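# Place the wall plate flat in the gray tray

## Task

Move the wall plate into the gray tray so that it lies flat on the tray's bottom and stays there with no help from the robot; then release it and take the tool away from it.

## Robot and tools

Robot: one Doosan M1013 six-joint arm with a suction cup as its tool and no gripper fingers. The controlled point is the cup point, the middle of the cup's rim when nothing touches it. The cup opens along the cup point's +z axis, so to approach from above, that axis must point down. About 7 cm and more behind the rim, the tool body and wrist camera stick out up to 8 cm sideways; keep that clear of the tray walls and other objects.

Frame: every position and orientation is in the scene frame. Its origin lies on the table surface straight under the arm base, +z is up, and +y is to the left when facing along +x. Lengths are in metres, quaternions are written w first (qw, qx, qy, qz). The base can be slightly tilted, and the printed cup position gets less accurate far from the base.

A row always has 8 numbers in this order: x, y, z, qw, qx, qy, qz, suction. The first seven give an absolute pose for the cup point in the scene frame, not an offset. The eighth sets suction from -1 to 1: 1 is full vacuum (about 55 kPa under ambient), a fraction asks for that share of it, and 0.05 or less switches it off. Suction keeps its last value until changed. Repeat the wanted quaternion in each row; copying the reported one lets drift build up.

execute_actions(actions, pictures): actions is a list holding one item or nothing. An empty list only reports the state (with images). An action item is {"rows": [...], "steps": n} with 1 to 15 rows and n up to 15 (default 15, minimum 4), each step lasting 1/30 s; rows are used one per step and the final row is held if rows run out. A wait item is {"steps": n} with n up to 300, counted from the previous result. A row whose position lies more than 0.6 m from the last reported cup position along any cup-point axis is rejected and nothing moves. Set pictures true to get camera images after an action.

move(target, speed): target is one 8-number row as above, an absolute pose; the cup point travels in a straight line toward it. speed is the path's top speed in m/s, 0.002 to 0.5 (default 0.25); rotation is capped at twice that in rad/s. A path lasts 0.5 to 10 s and is cut off at 10 s. The suction value is applied when the move begins. The path ignores obstacles, and the real arm may lag, wander or overshoot the speed, especially near full reach.

wait(seconds): 0 to 10 s of simulation with no new command.

zoom_image(camera, region): enlarges part of the latest full picture. camera is one of cam_head_left, cam_head_right, cam_high, cam_low, cam_wrist (all 672x504). region is [x0, y0, x1, y1] in pixels, origin top-left, at most 504 by 504.

read_manual(section): only the licence texts; no motion. finished_scene(scene): pass the current scene's number to close it; this is final and reports success.

Motion limits: each control step, the commanded pose is trimmed to lie within 70 mm and 16 degrees of the measured one, so a far row needs several actions; after an action the arm only continues to the last trimmed pose. Position wins over orientation if both cannot be met. Joint speeds are capped and the arm slows all joints together.

Timing: the simulation keeps running while replies are written. Each action's result is captured 4 steps before it ends, and those leftover steps run afterward. A line "Hand target" appears only when no steps are pending and shows where the controller is heading.

Results: the state line gives the cup point's position, quaternion and velocities; Joint positions lists joints base to tip; Flange force is the estimated outside force on the tool including any carried weight (noisy, may read "no reading"). suction_measured shows the vacuum reached; near 0 means no seal, and with an airtight seal it sits within 0.15 of the command and can dip 0.04 while the pump cycles. part_present turns 1 at 0.50 and back to 0 below 0.45. HELD marks steps the clearance check stopped; "pose unreachable" means it altered or blocked the command. A move adds a "move:" line with its ending (done, off_target, moving, held, fault) and limits: paced means the pose was trimmed, held means some steps were blocked and the arm may then jump faster than asked; the distance to target is also given. MOTOR HOT warns of heat from holding loads; OVER-TEMPERATURE FAULT means the brakes engaged.

Gripping: the rim is 29 mm wide and must sit fully on a flat smooth face, away from holes, seams and edges. Under vacuum the cup compresses, putting the part up to 10 mm nearer the tool. To release, set the plate down resting on the tray, switch suction off, then lift at least 15 mm. If the cup seals on the table, switching suction off frees it.

Avoid: pressing beyond the contact point, since the stiff arm faults easily; outside force of 144 N or joint torques at their limits (waist 302, shoulder 302, elbow 142, wrist joints 40 N m) halt the arm for 10 s. Fast contacts hit hard. Don't drop, slam or let anything leave the table; a loose item may occasionally get nudged by something else.

Each tool is called after ">>>" as a command line: name --argument value for each argument, lists and objects as JSON in quotes; but a table of rows of numbers goes row by row, as --pt "numbers of a row", without its own name.

## Session

>>> execute_actions --actions '[]'

Scene clock: 0.00 s of 4900.00 s.
end_effector_position=(+0.6514, -0.0315, +0.4260) suction_measured=0.00 part_present=0 end_effector_quat_wxyz=(-0.005, +0.024, +1.000, -0.000) end_effector_velocity=(-0.000, +0.000, +0.001) end_effector_angular_velocity=(-0.001, -0.001, +0.001)
Joint positions: [-0.052  0.168  1.622  0.001  1.355 -0.055]
Joint velocities: [ 0.    -0.001  0.    -0.001  0.    -0.   ]
Flange force (N, the push that the arm receives, along the end effector's own x y z axes): no reading
Hand target: +0.651, -0.032, +0.426; -0.005, +0.024, +1.000, -0.000
camera_calibration (this result's frames):
cam_wrist: T_world_to_cam=[[-0.0231849, -0.999149, -0.0341232, 0.00979516], [-0.952295, 0.0116827, 0.304957, 0.508709], [-0.304298, 0.0395657, -0.951755, 0.702736], [0, 0, 0, 1]] pos_world=[0.698509, -0.0239605, 0.514032]

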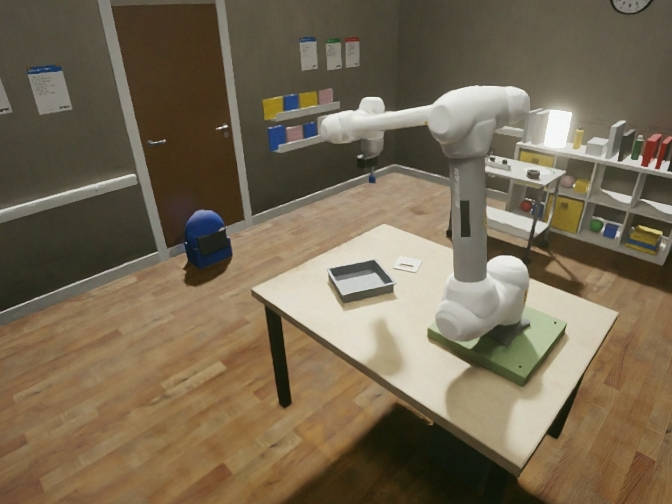

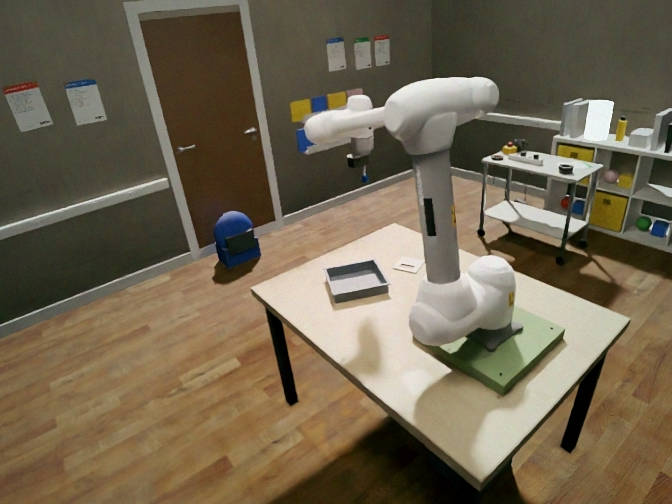

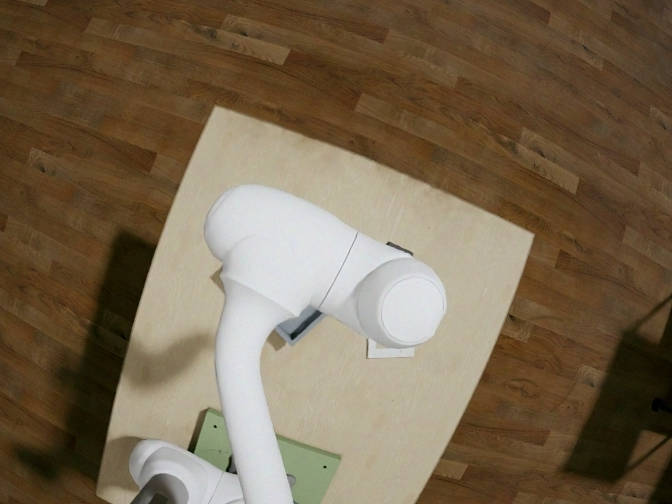

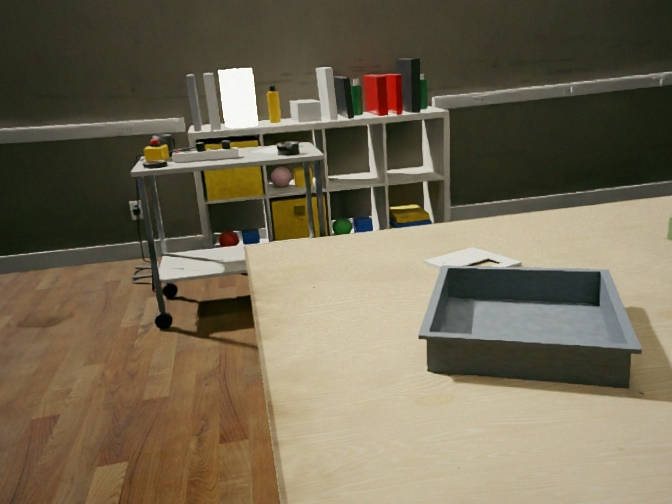

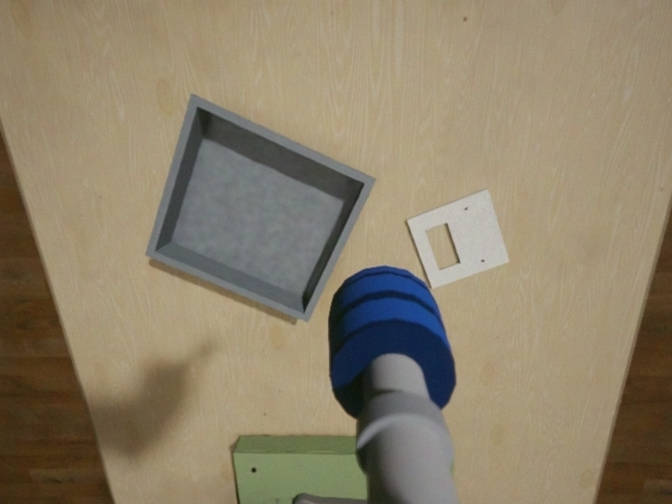

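>>> zoom_image --camera "cam_wrist" --region '[390,170,530,300]'

Region (390, 170, 530, 300) of cam_wrist's 672x504 image, scaled by 3.600, with more detail than that image has; it fills the top 468 rows of this view, and the rest is white.

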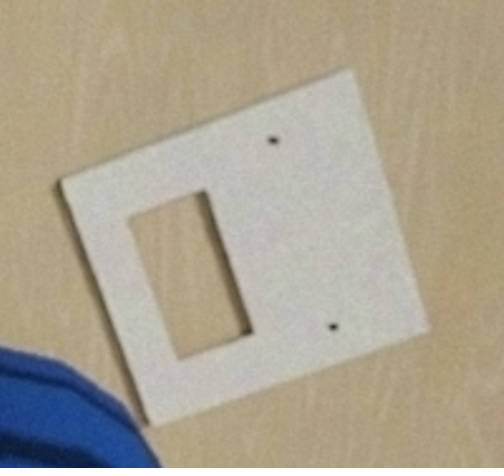

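>>> move --target '[0.553,-0.201,0.06,0,0,1,0,0]' --speed 0.4

Scene clock: 1.87 s of 4900.00 s.
end_effector_position=(+0.5524, -0.2007, +0.0605) suction_measured=0.00 part_present=0 end_effector_quat_wxyz=(+0.000, +0.000, +1.000, +0.000) end_effector_velocity=(+0.000, -0.001, +0.000) end_effector_angular_velocity=(-0.001, -0.002, -0.001)
Joint positions: [-0.358  0.41   2.083  0.008  0.643 -0.415]
Joint velocities: [-0.001 -0.    -0.     0.    -0.002  0.   ]
Flange force (N, the push that the arm receives, along the end effector's own x y z axes): [-4.2 2.7 3.4]
Hand target: +0.552, -0.201, +0.060; +0.000, +0.000, +1.000, +0.000
Off the commanded pose: 0.001 m, 0 deg.
Kept back: nothing.
move: done
camera_calibration (this result's frames):
cam_wrist: T_world_to_cam=[[0.0249612, -0.999082, -0.0348277, -0.200532], [-0.954925, -0.0341374, 0.294879, 0.520664], [-0.295797, 0.0258973, -0.9549, 0.324165], [0, 0, 0, 1]] pos_world=[0.598087, -0.190969, 0.149029]

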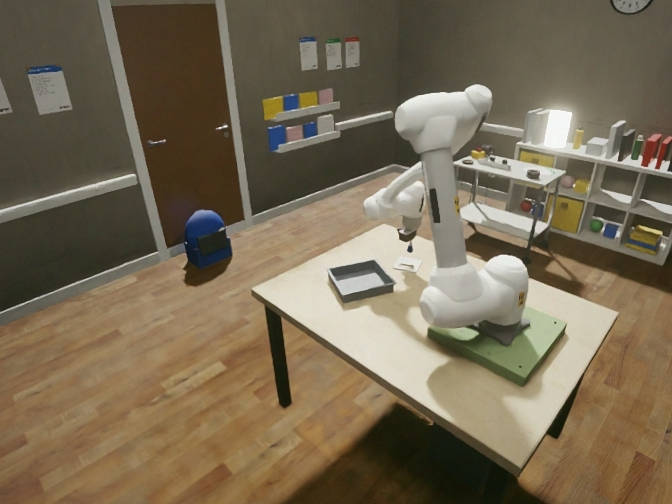

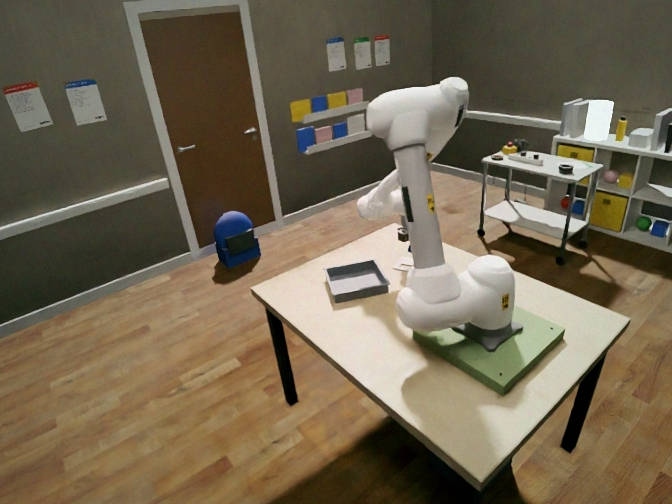

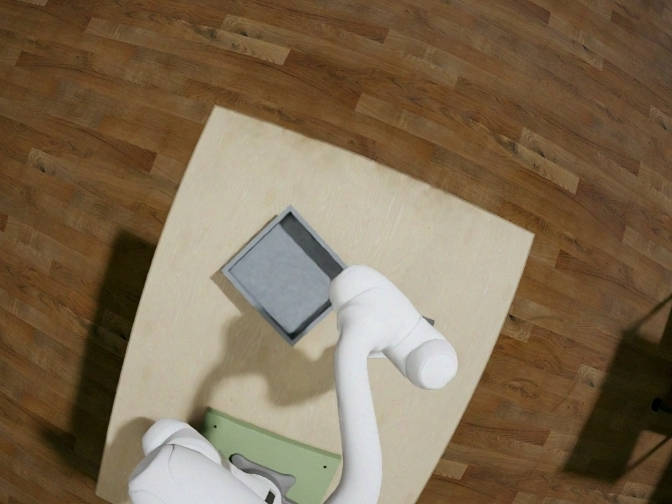

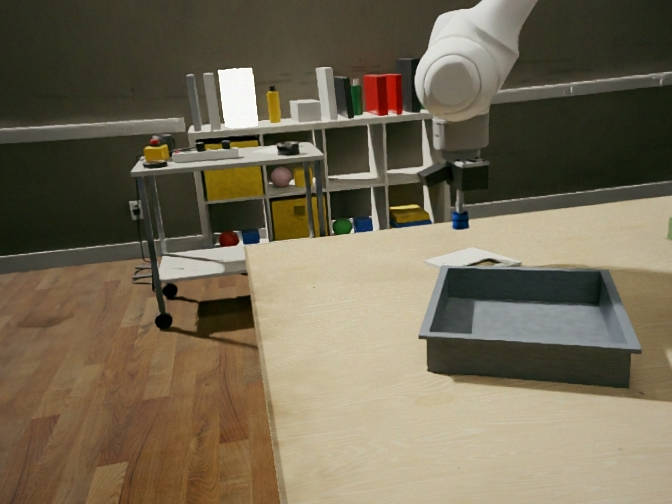

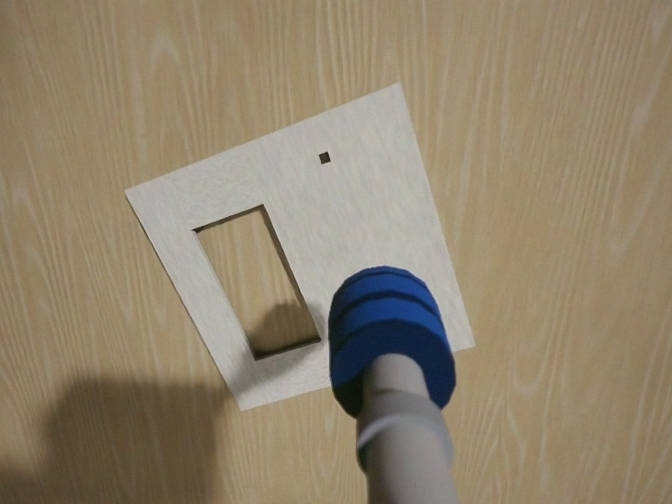

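>>> move --target '[0.557,-0.2,0.004,0,0,1,0,1]' --speed 0.08

>>> execute_actions --actions '[{"rows":[[0.557,-0.2,0.004,0,0,1,0,1]],"steps":12}]'

Scene clock: 3.10 s of 4900.00 s.
end_effector_position=(+0.5568, -0.2000, +0.0041) suction_measured=0.33 part_present=0 end_effector_quat_wxyz=(-0.000, +0.000, +1.000, -0.000) end_effector_velocity=(-0.000, +0.000, -0.000) end_effector_angular_velocity=(+0.001, +0.001, +0.001)
Joint positions: [-0.353  0.501  2.092  0.007  0.543 -0.411]
Joint velocities: [ 0.     0.     0.     0.     0.001 -0.   ]
Flange force (N, the push that the arm receives, along the end effector's own x y z axes): [-2.0 2.0 0.8]
Hand target: +0.557, -0.200, +0.004; -0.000, +0.000, +1.000, -0.000
Off the commanded pose: 0.000 m, 0 deg.
Kept back: nothing.
move: done
camera_calibration (this result's frames):
cam_wrist: T_world_to_cam=[[0.0254903, -0.99909, -0.0342086, -0.202184], [-0.954754, -0.0344733, 0.295391, 0.54142], [-0.296301, 0.0251312, -0.954764, 0.271751], [0, 0, 0, 1]] pos_world=[0.602597, -0.190165, 0.0926112]

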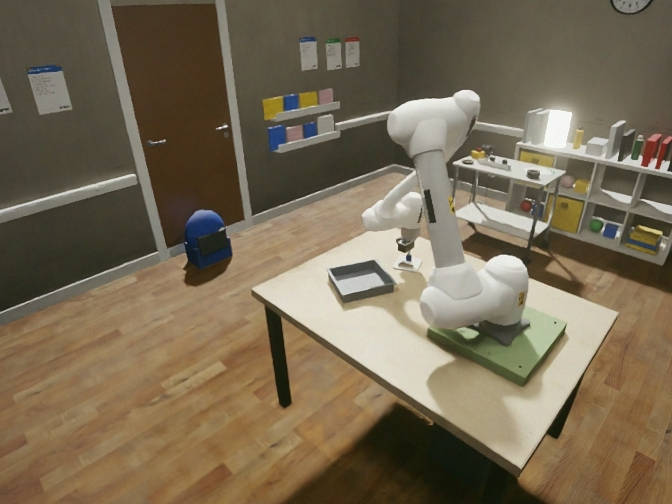

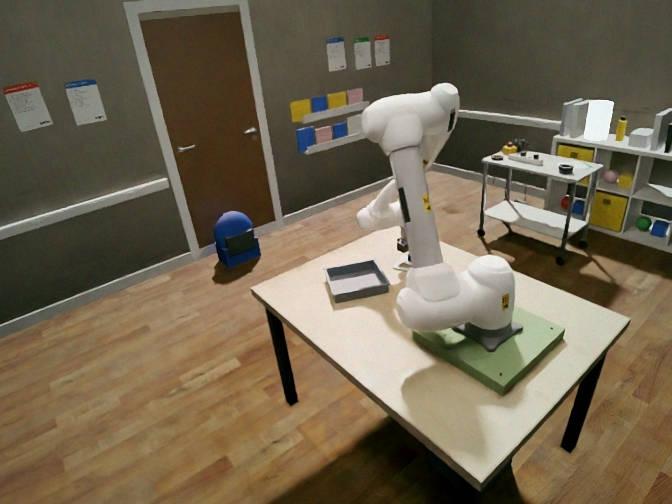

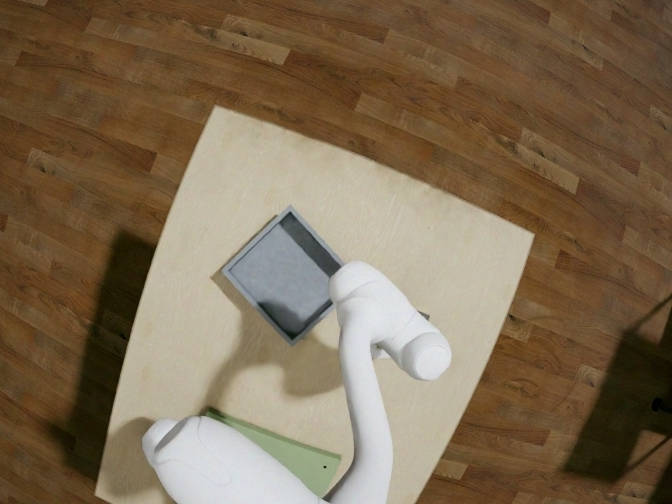

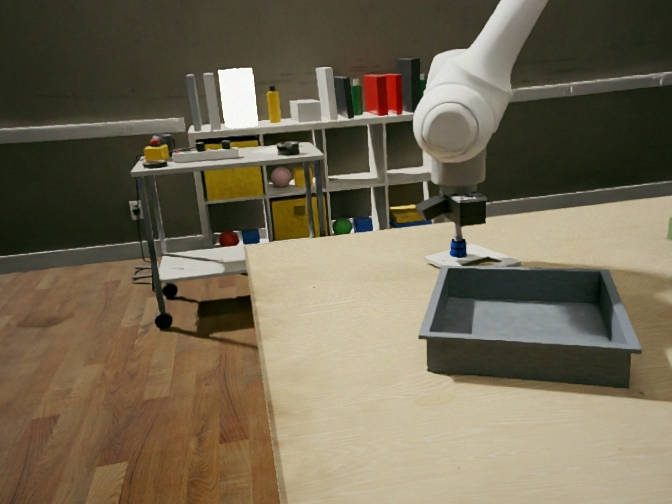

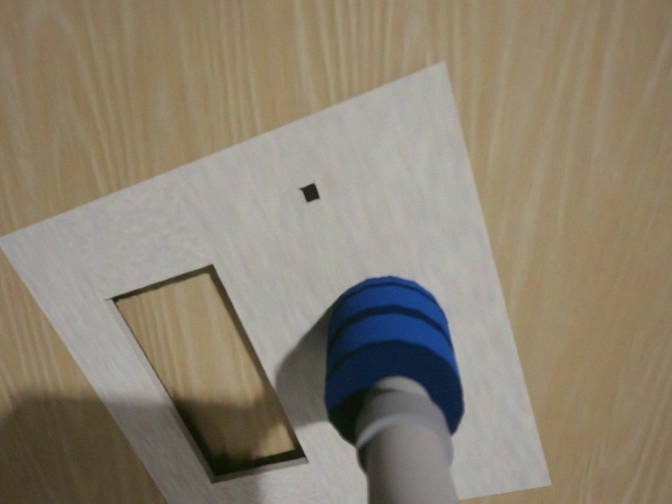

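Scene clock: 3.37 s of 4900.00 s.
end_effector_position=(+0.5570, -0.2000, +0.0040) suction_measured=0.74 part_present=1 end_effector_quat_wxyz=(-0.000, +0.000, +1.000, -0.000) end_effector_velocity=(+0.000, -0.000, -0.000) end_effector_angular_velocity=(+0.000, -0.000, -0.001)
Joint positions: [-0.353  0.502  2.092  0.008  0.543 -0.411]
Joint velocities: [-0.     0.    -0.     0.001 -0.    -0.   ]
Flange force (N, the push that the arm receives, along the end effector's own x y z axes): [-2.3 2.2 -1.1]
Steps of this call (steps 1 to 8: the first 8 steps of this action). Readings (end_effector_position | what the end effector reports):
1: (+0.5568, -0.2000, +0.0041) | suction_measured=0.38 part_present=0
2: (+0.5568, -0.1999, +0.0040) | suction_measured=0.41 part_present=0
4: (+0.5569, -0.2000, +0.0040) | suction_measured=0.53 part_present=1
8: the state above

>>> move --target '[0.557,-0.19,0.12,0,0,1,0,1]' --speed 0.15

Scene clock: 4.70 s of 4900.00 s.
end_effector_position=(+0.5572, -0.1901, +0.1198) suction_measured=1.00 part_present=1 end_effector_quat_wxyz=(-0.000, -0.000, +1.000, +0.000) end_effector_velocity=(-0.000, -0.001, -0.001) end_effector_angular_velocity=(+0.001, +0.002, -0.002)
Joint positions: [-0.338  0.328  2.051  0.006  0.756 -0.394]
Joint velocities: [-0.002  0.002 -0.     0.001  0.    -0.   ]
Flange force (N, the push that the arm receives, along the end effector's own x y z axes): [-0.7 -1.4 -0.8]
Hand target: +0.557, -0.190, +0.120; +0.000, -0.000, +1.000, +0.000
Off your previous action's commanded pose: 0.000 m, 0 deg at its last step (step 4 of this call).
Off the commanded pose: 0.000 m, 0 deg.
Kept back: nothing.
move: done
camera_calibration (this result's frames):
cam_wrist: T_world_to_cam=[[0.0256873, -0.999077, -0.0344415, -0.188456], [-0.954754, -0.0347298, 0.29536, 0.507909], [-0.296284, 0.0252962, -0.954765, 0.382107], [0, 0, 0, 1]] pos_world=[0.602982, -0.180309, 0.208316]

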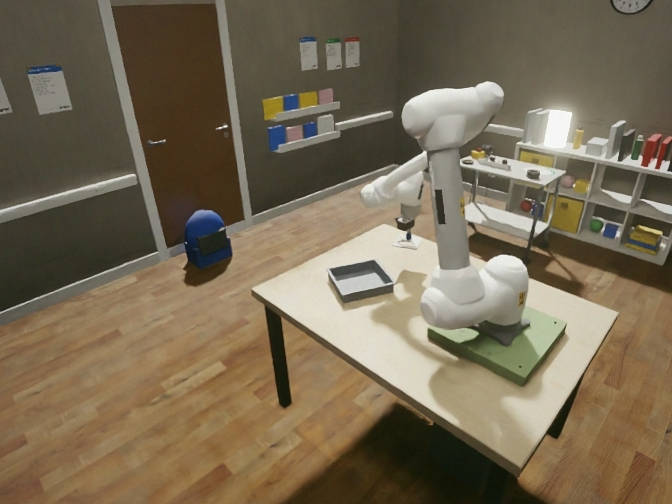

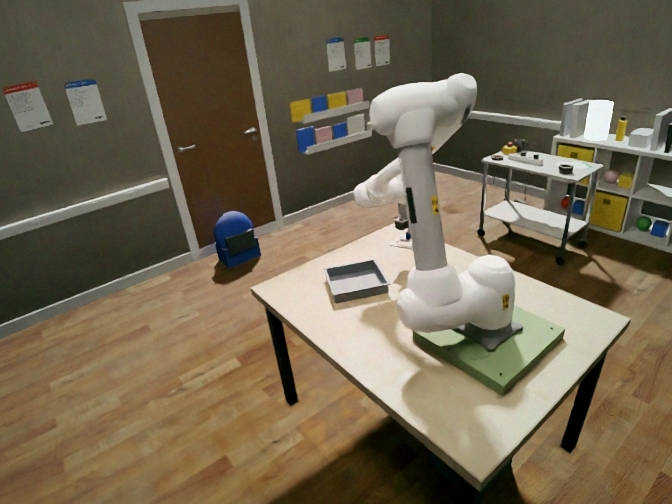

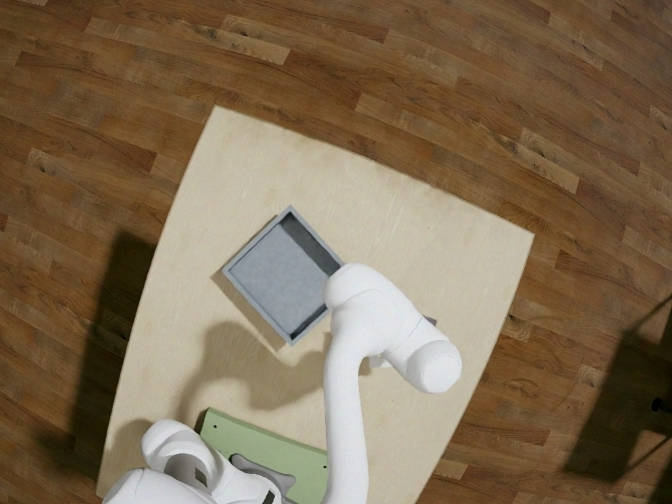

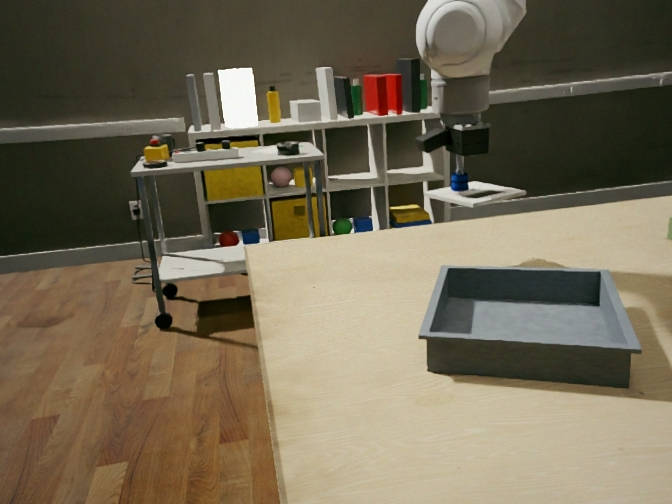

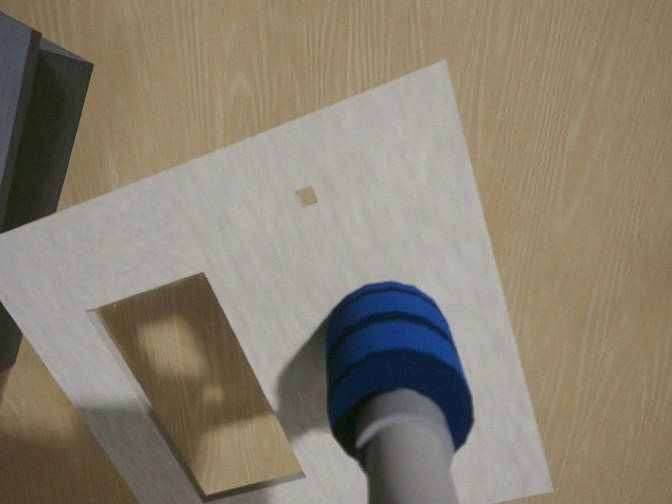

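>>> move --target '[0.582,0.092,0.12,0,0.391,0.921,0,1]' --speed 0.3

Scene clock: 6.67 s of 4900.00 s.
end_effector_position=(+0.5814, +0.0914, +0.1200) suction_measured=0.99 part_present=1 end_effector_quat_wxyz=(+0.000, +0.391, +0.920, -0.001) end_effector_velocity=(+0.000, -0.000, +0.001) end_effector_angular_velocity=(-0.001, -0.002, +0.000)
Joint positions: [ 0.149  0.327  2.052 -0.001  0.757  0.901]
Joint velocities: [ 0.    -0.002 -0.    -0.001  0.     0.001]
Flange force (N, the push that the arm receives, along the end effector's own x y z axes): [1.9 6.6 1.8]
Hand target: +0.581, +0.091, +0.120; +0.000, +0.391, +0.920, -0.001
Off the commanded pose: 0.001 m, 0 deg.
Kept back: nothing.
move: done
camera_calibration (this result's frames):
cam_wrist: T_world_to_cam=[[-0.701063, -0.712347, -0.0327504, 0.488278], [-0.68782, 0.663378, 0.294674, 0.321802], [-0.188184, 0.229112, -0.955036, 0.300922], [0, 0, 0, 1]] pos_world=[0.620285, 0.0654015, 0.208556]

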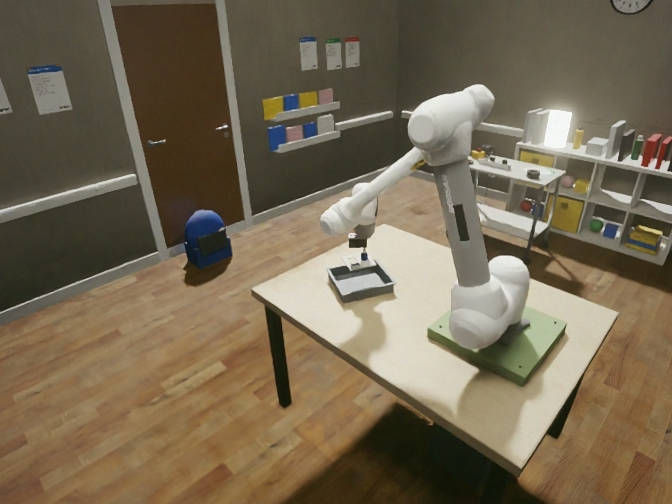

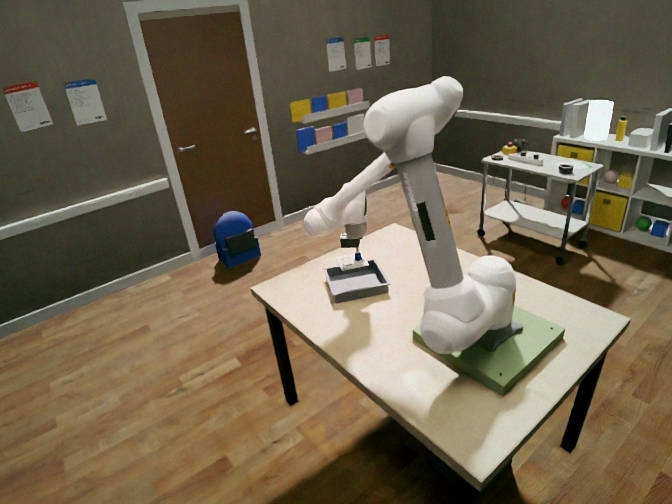

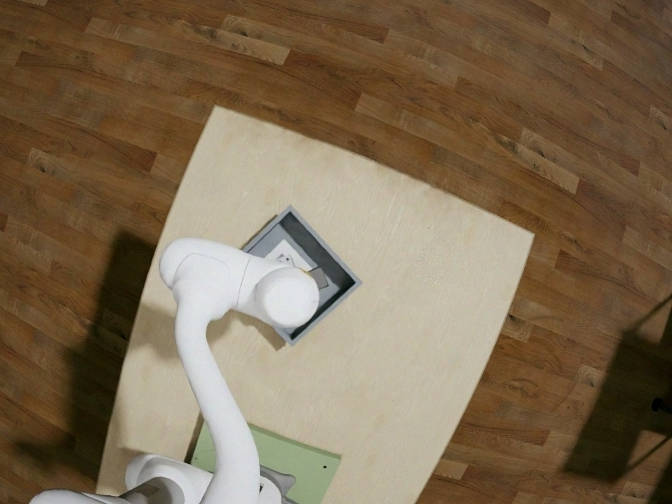

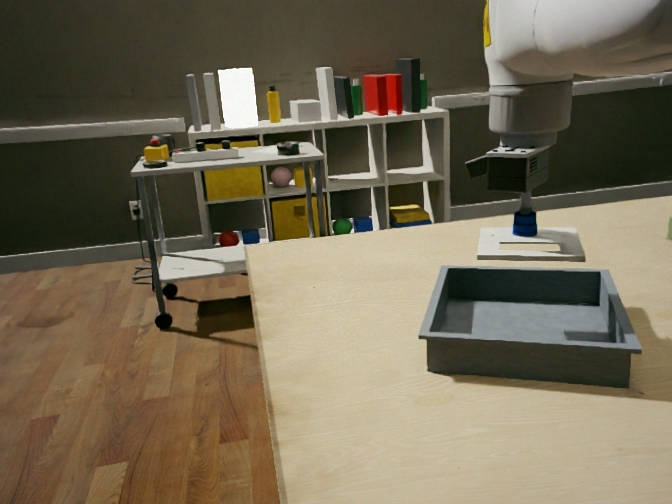

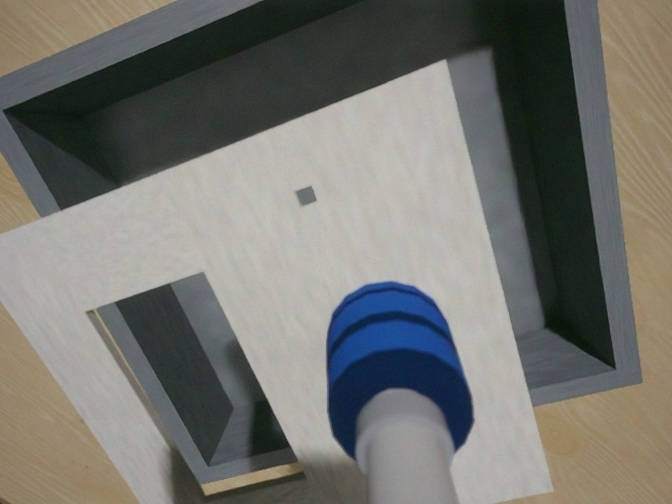

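>>> move --target '[0.566,0.097,0.115,0,0.391,0.921,0,1]' --speed 0.1

>>> move --target '[0.566,0.097,0.03,0,0.391,0.921,0,1]' --speed 0.12

Scene clock: 7.60 s of 4900.00 s.
end_effector_position=(+0.5660, +0.0970, +0.1150) suction_measured=0.99 part_present=1 end_effector_quat_wxyz=(+0.000, +0.391, +0.920, -0.000) end_effector_velocity=(-0.000, +0.000, -0.000) end_effector_angular_velocity=(-0.000, +0.001, +0.001)
Joint positions: [0.16  0.315 2.082 0.001 0.737 0.912]
Joint velocities: [ 0.001  0.001  0.    -0.     0.    -0.   ]
Flange force (N, the push that the arm receives, along the end effector's own x y z axes): [-0.7 0.1 -0.1]
Hand target: +0.566, +0.097, +0.115; +0.000, +0.391, +0.920, -0.000
Off the commanded pose: 0.000 m, 0 deg.
Kept back: nothing.
move: done
camera_calibration (this result's frames):
cam_wrist: T_world_to_cam=[[-0.70104, -0.712299, -0.034264, 0.48142], [-0.688001, 0.662923, 0.295275, 0.309045], [-0.18761, 0.230573, -0.954798, 0.291502], [0, 0, 0, 1]] pos_world=[0.604807, 0.070829, 0.203568]

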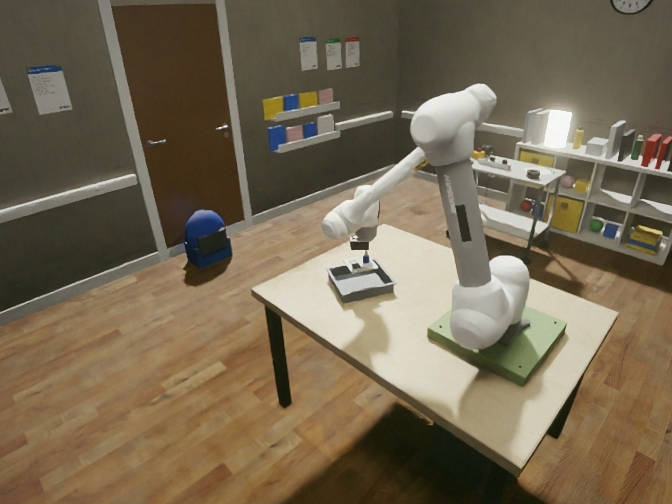

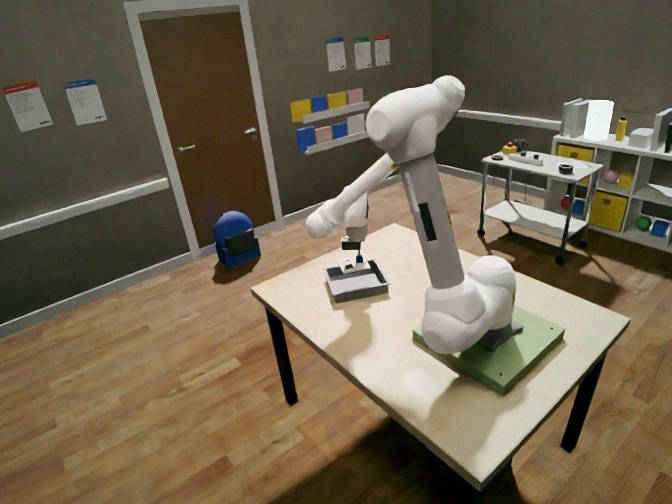

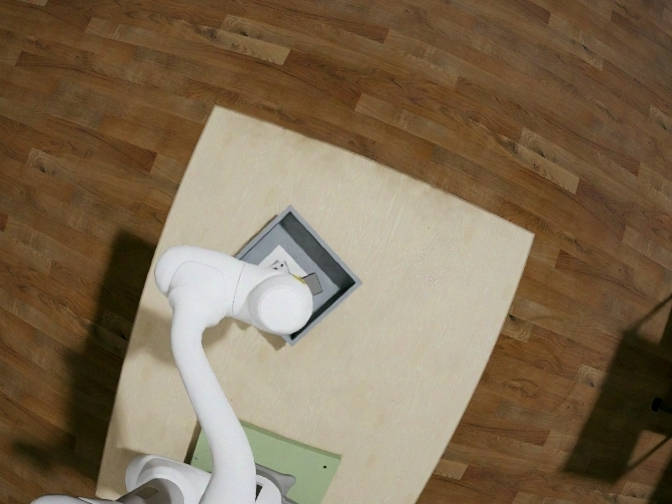

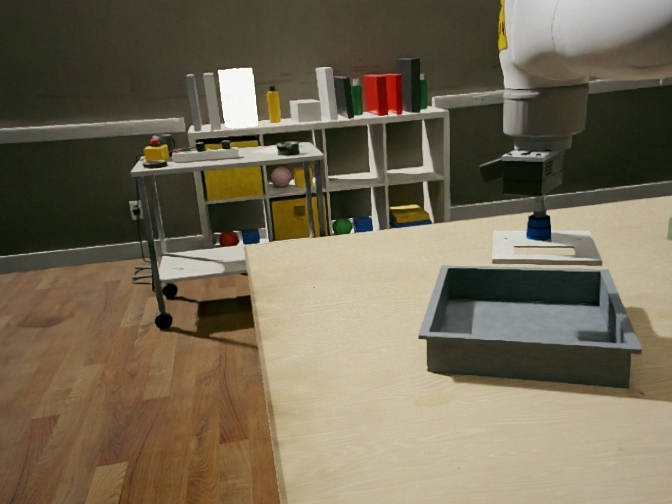

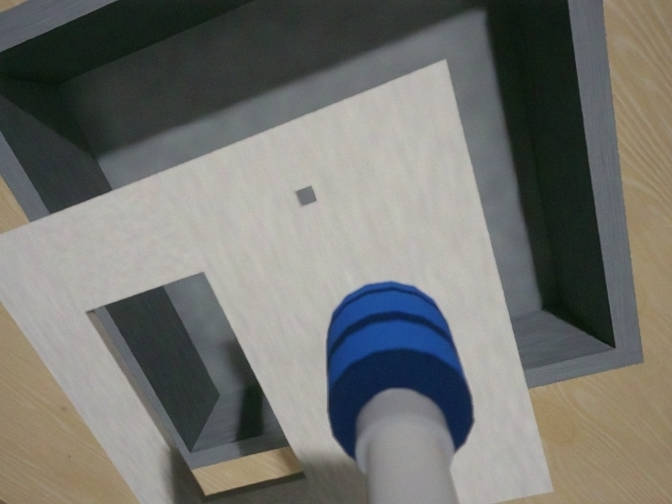

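Scene clock: 8.60 s of 4900.00 s.
end_effector_position=(+0.5658, +0.0969, +0.0302) suction_measured=0.98 part_present=1 end_effector_quat_wxyz=(+0.000, +0.391, +0.920, -0.000) end_effector_velocity=(+0.000, -0.000, -0.000) end_effector_angular_velocity=(-0.000, -0.001, -0.000)
Joint positions: [0.161 0.441 2.12  0.001 0.574 0.912]
Joint velocities: [-0.     0.001  0.    -0.    -0.002  0.   ]
Flange force (N, the push that the arm receives, along the end effector's own x y z axes): [-0.1 3.1 2.6]
Hand target: +0.566, +0.097, +0.030; +0.000, +0.391, +0.920, -0.000
Off the commanded pose: 0.000 m, 0 deg.
Kept back: nothing.
move: done
camera_calibration (this result's frames):
cam_wrist: T_world_to_cam=[[-0.701098, -0.712243, -0.0342224, 0.478386], [-0.687954, 0.663004, 0.295203, 0.333938], [-0.187567, 0.23051, -0.954821, 0.210404], [0, 0, 0, 1]] pos_world=[0.604594, 0.0708248, 0.11869]

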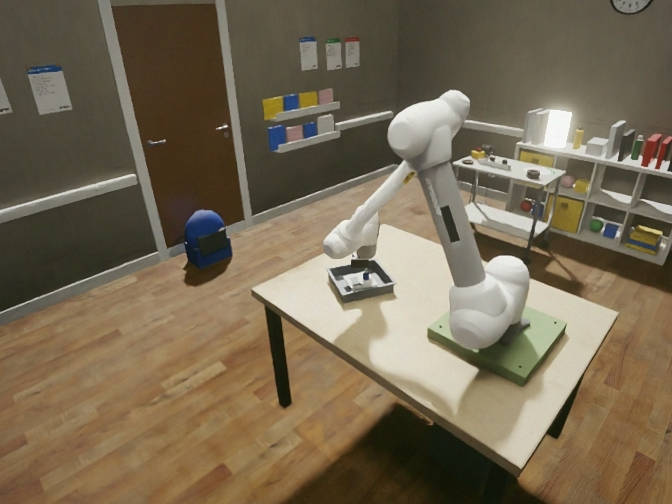

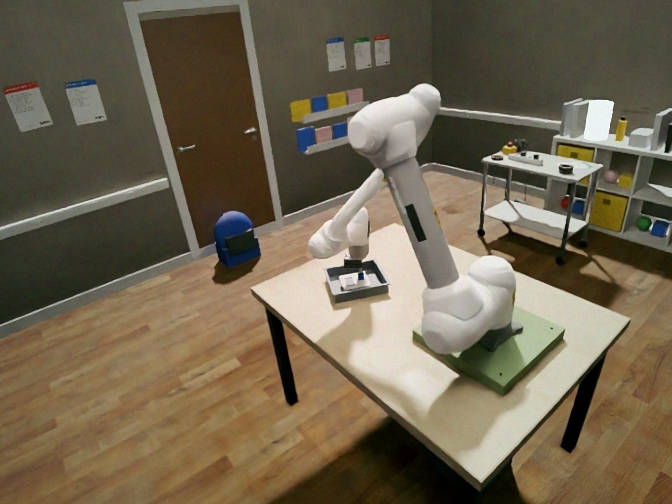

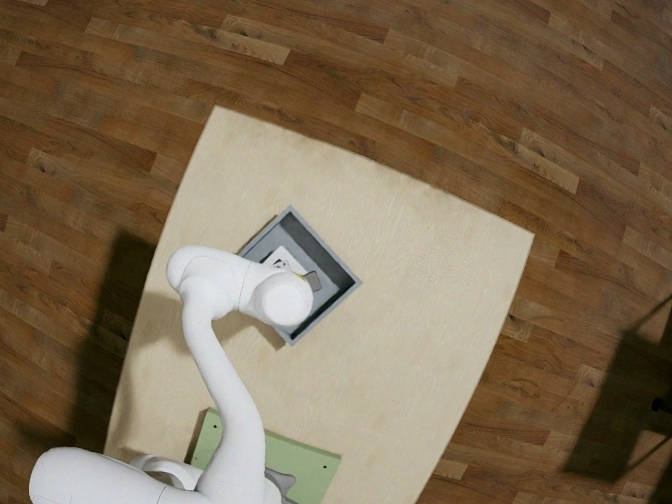

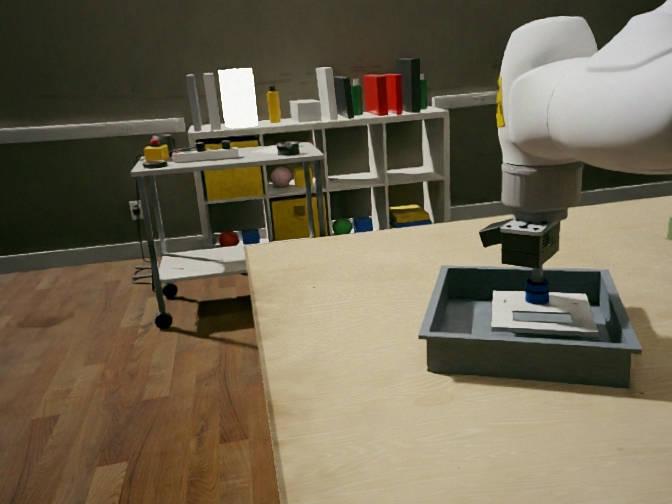

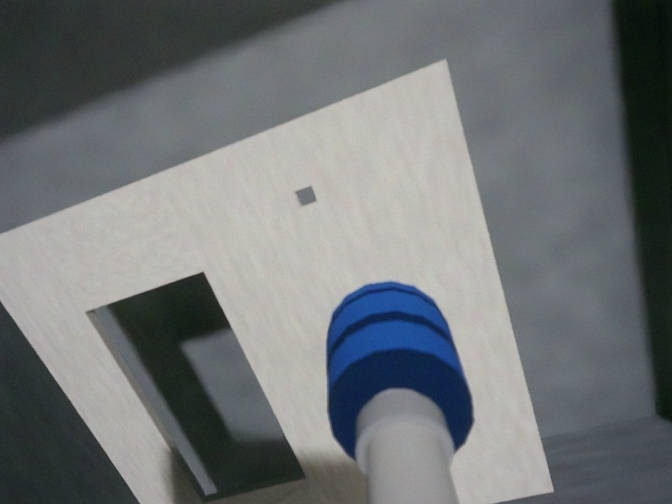

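>>> move --target '[0.566,0.097,0.002,0,0.391,0.921,0,1]' --speed 0.04

Scene clock: 9.80 s of 4900.00 s.
end_effector_position=(+0.5659, +0.0970, +0.0021) suction_measured=0.99 part_present=1 end_effector_quat_wxyz=(+0.000, +0.391, +0.920, -0.000) end_effector_velocity=(-0.000, +0.000, +0.000) end_effector_angular_velocity=(-0.000, -0.000, +0.001)
Joint positions: [0.161 0.487 2.127 0.001 0.521 0.911]
Joint velocities: [ 0.001 -0.    -0.    -0.001 -0.    -0.   ]
Flange force (N, the push that the arm receives, along the end effector's own x y z axes): [1.6 6.0 2.5]
Hand target: +0.566, +0.097, +0.002; +0.000, +0.391, +0.920, -0.000
Off the commanded pose: 0.000 m, 0 deg.
Kept back: nothing.
move: done
camera_calibration (this result's frames):
cam_wrist: T_world_to_cam=[[-0.701043, -0.712295, -0.0342779, 0.477536], [-0.688002, 0.662925, 0.29527, 0.342352], [-0.187595, 0.23058, -0.954799, 0.183607], [0, 0, 0, 1]] pos_world=[0.604756, 0.0708569, 0.0905906]

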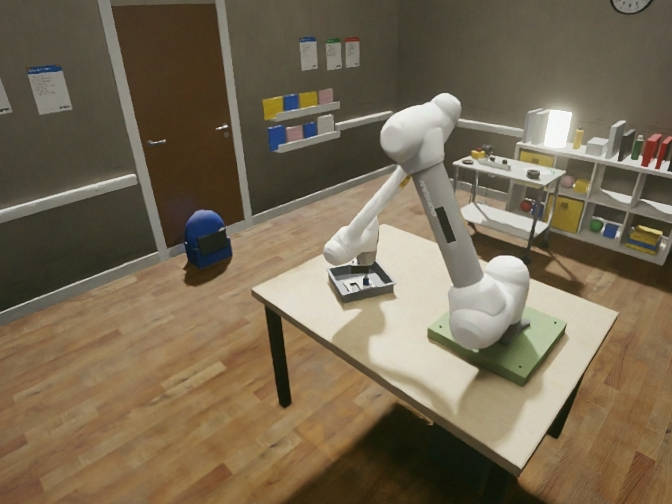

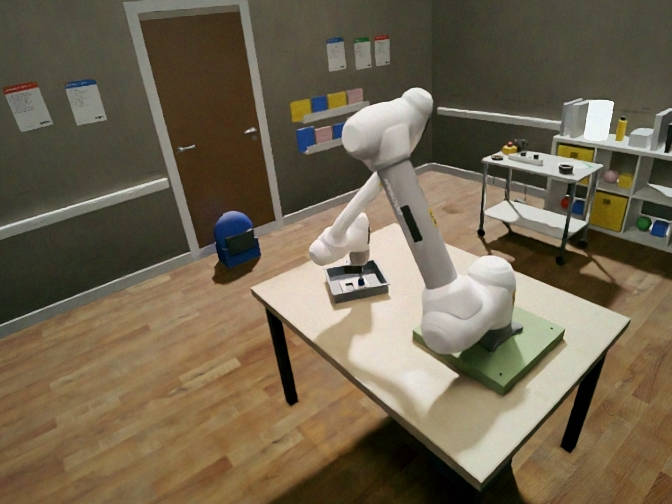

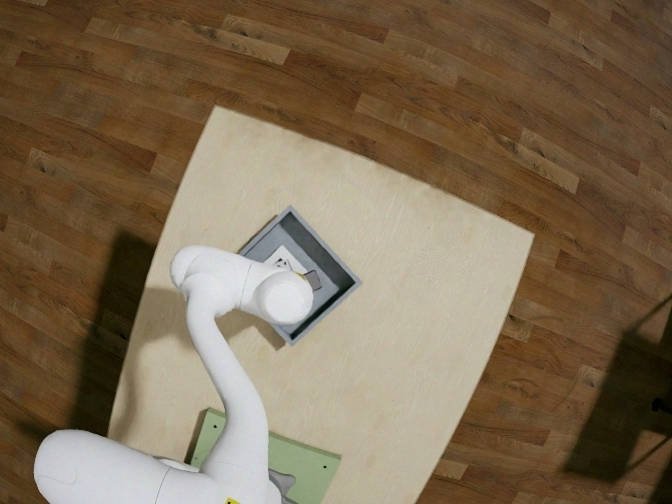

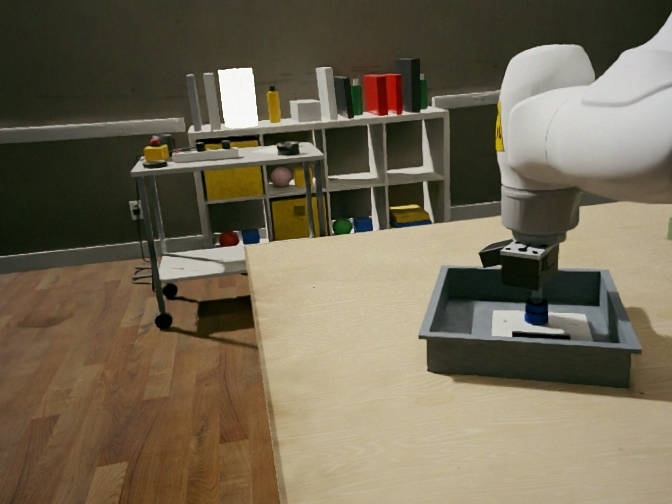

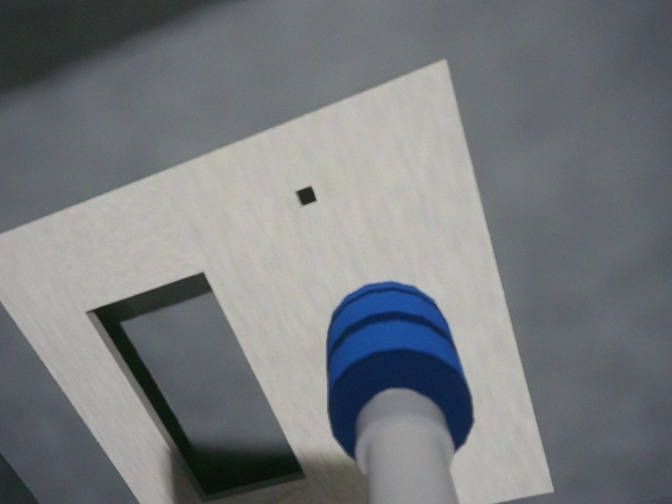

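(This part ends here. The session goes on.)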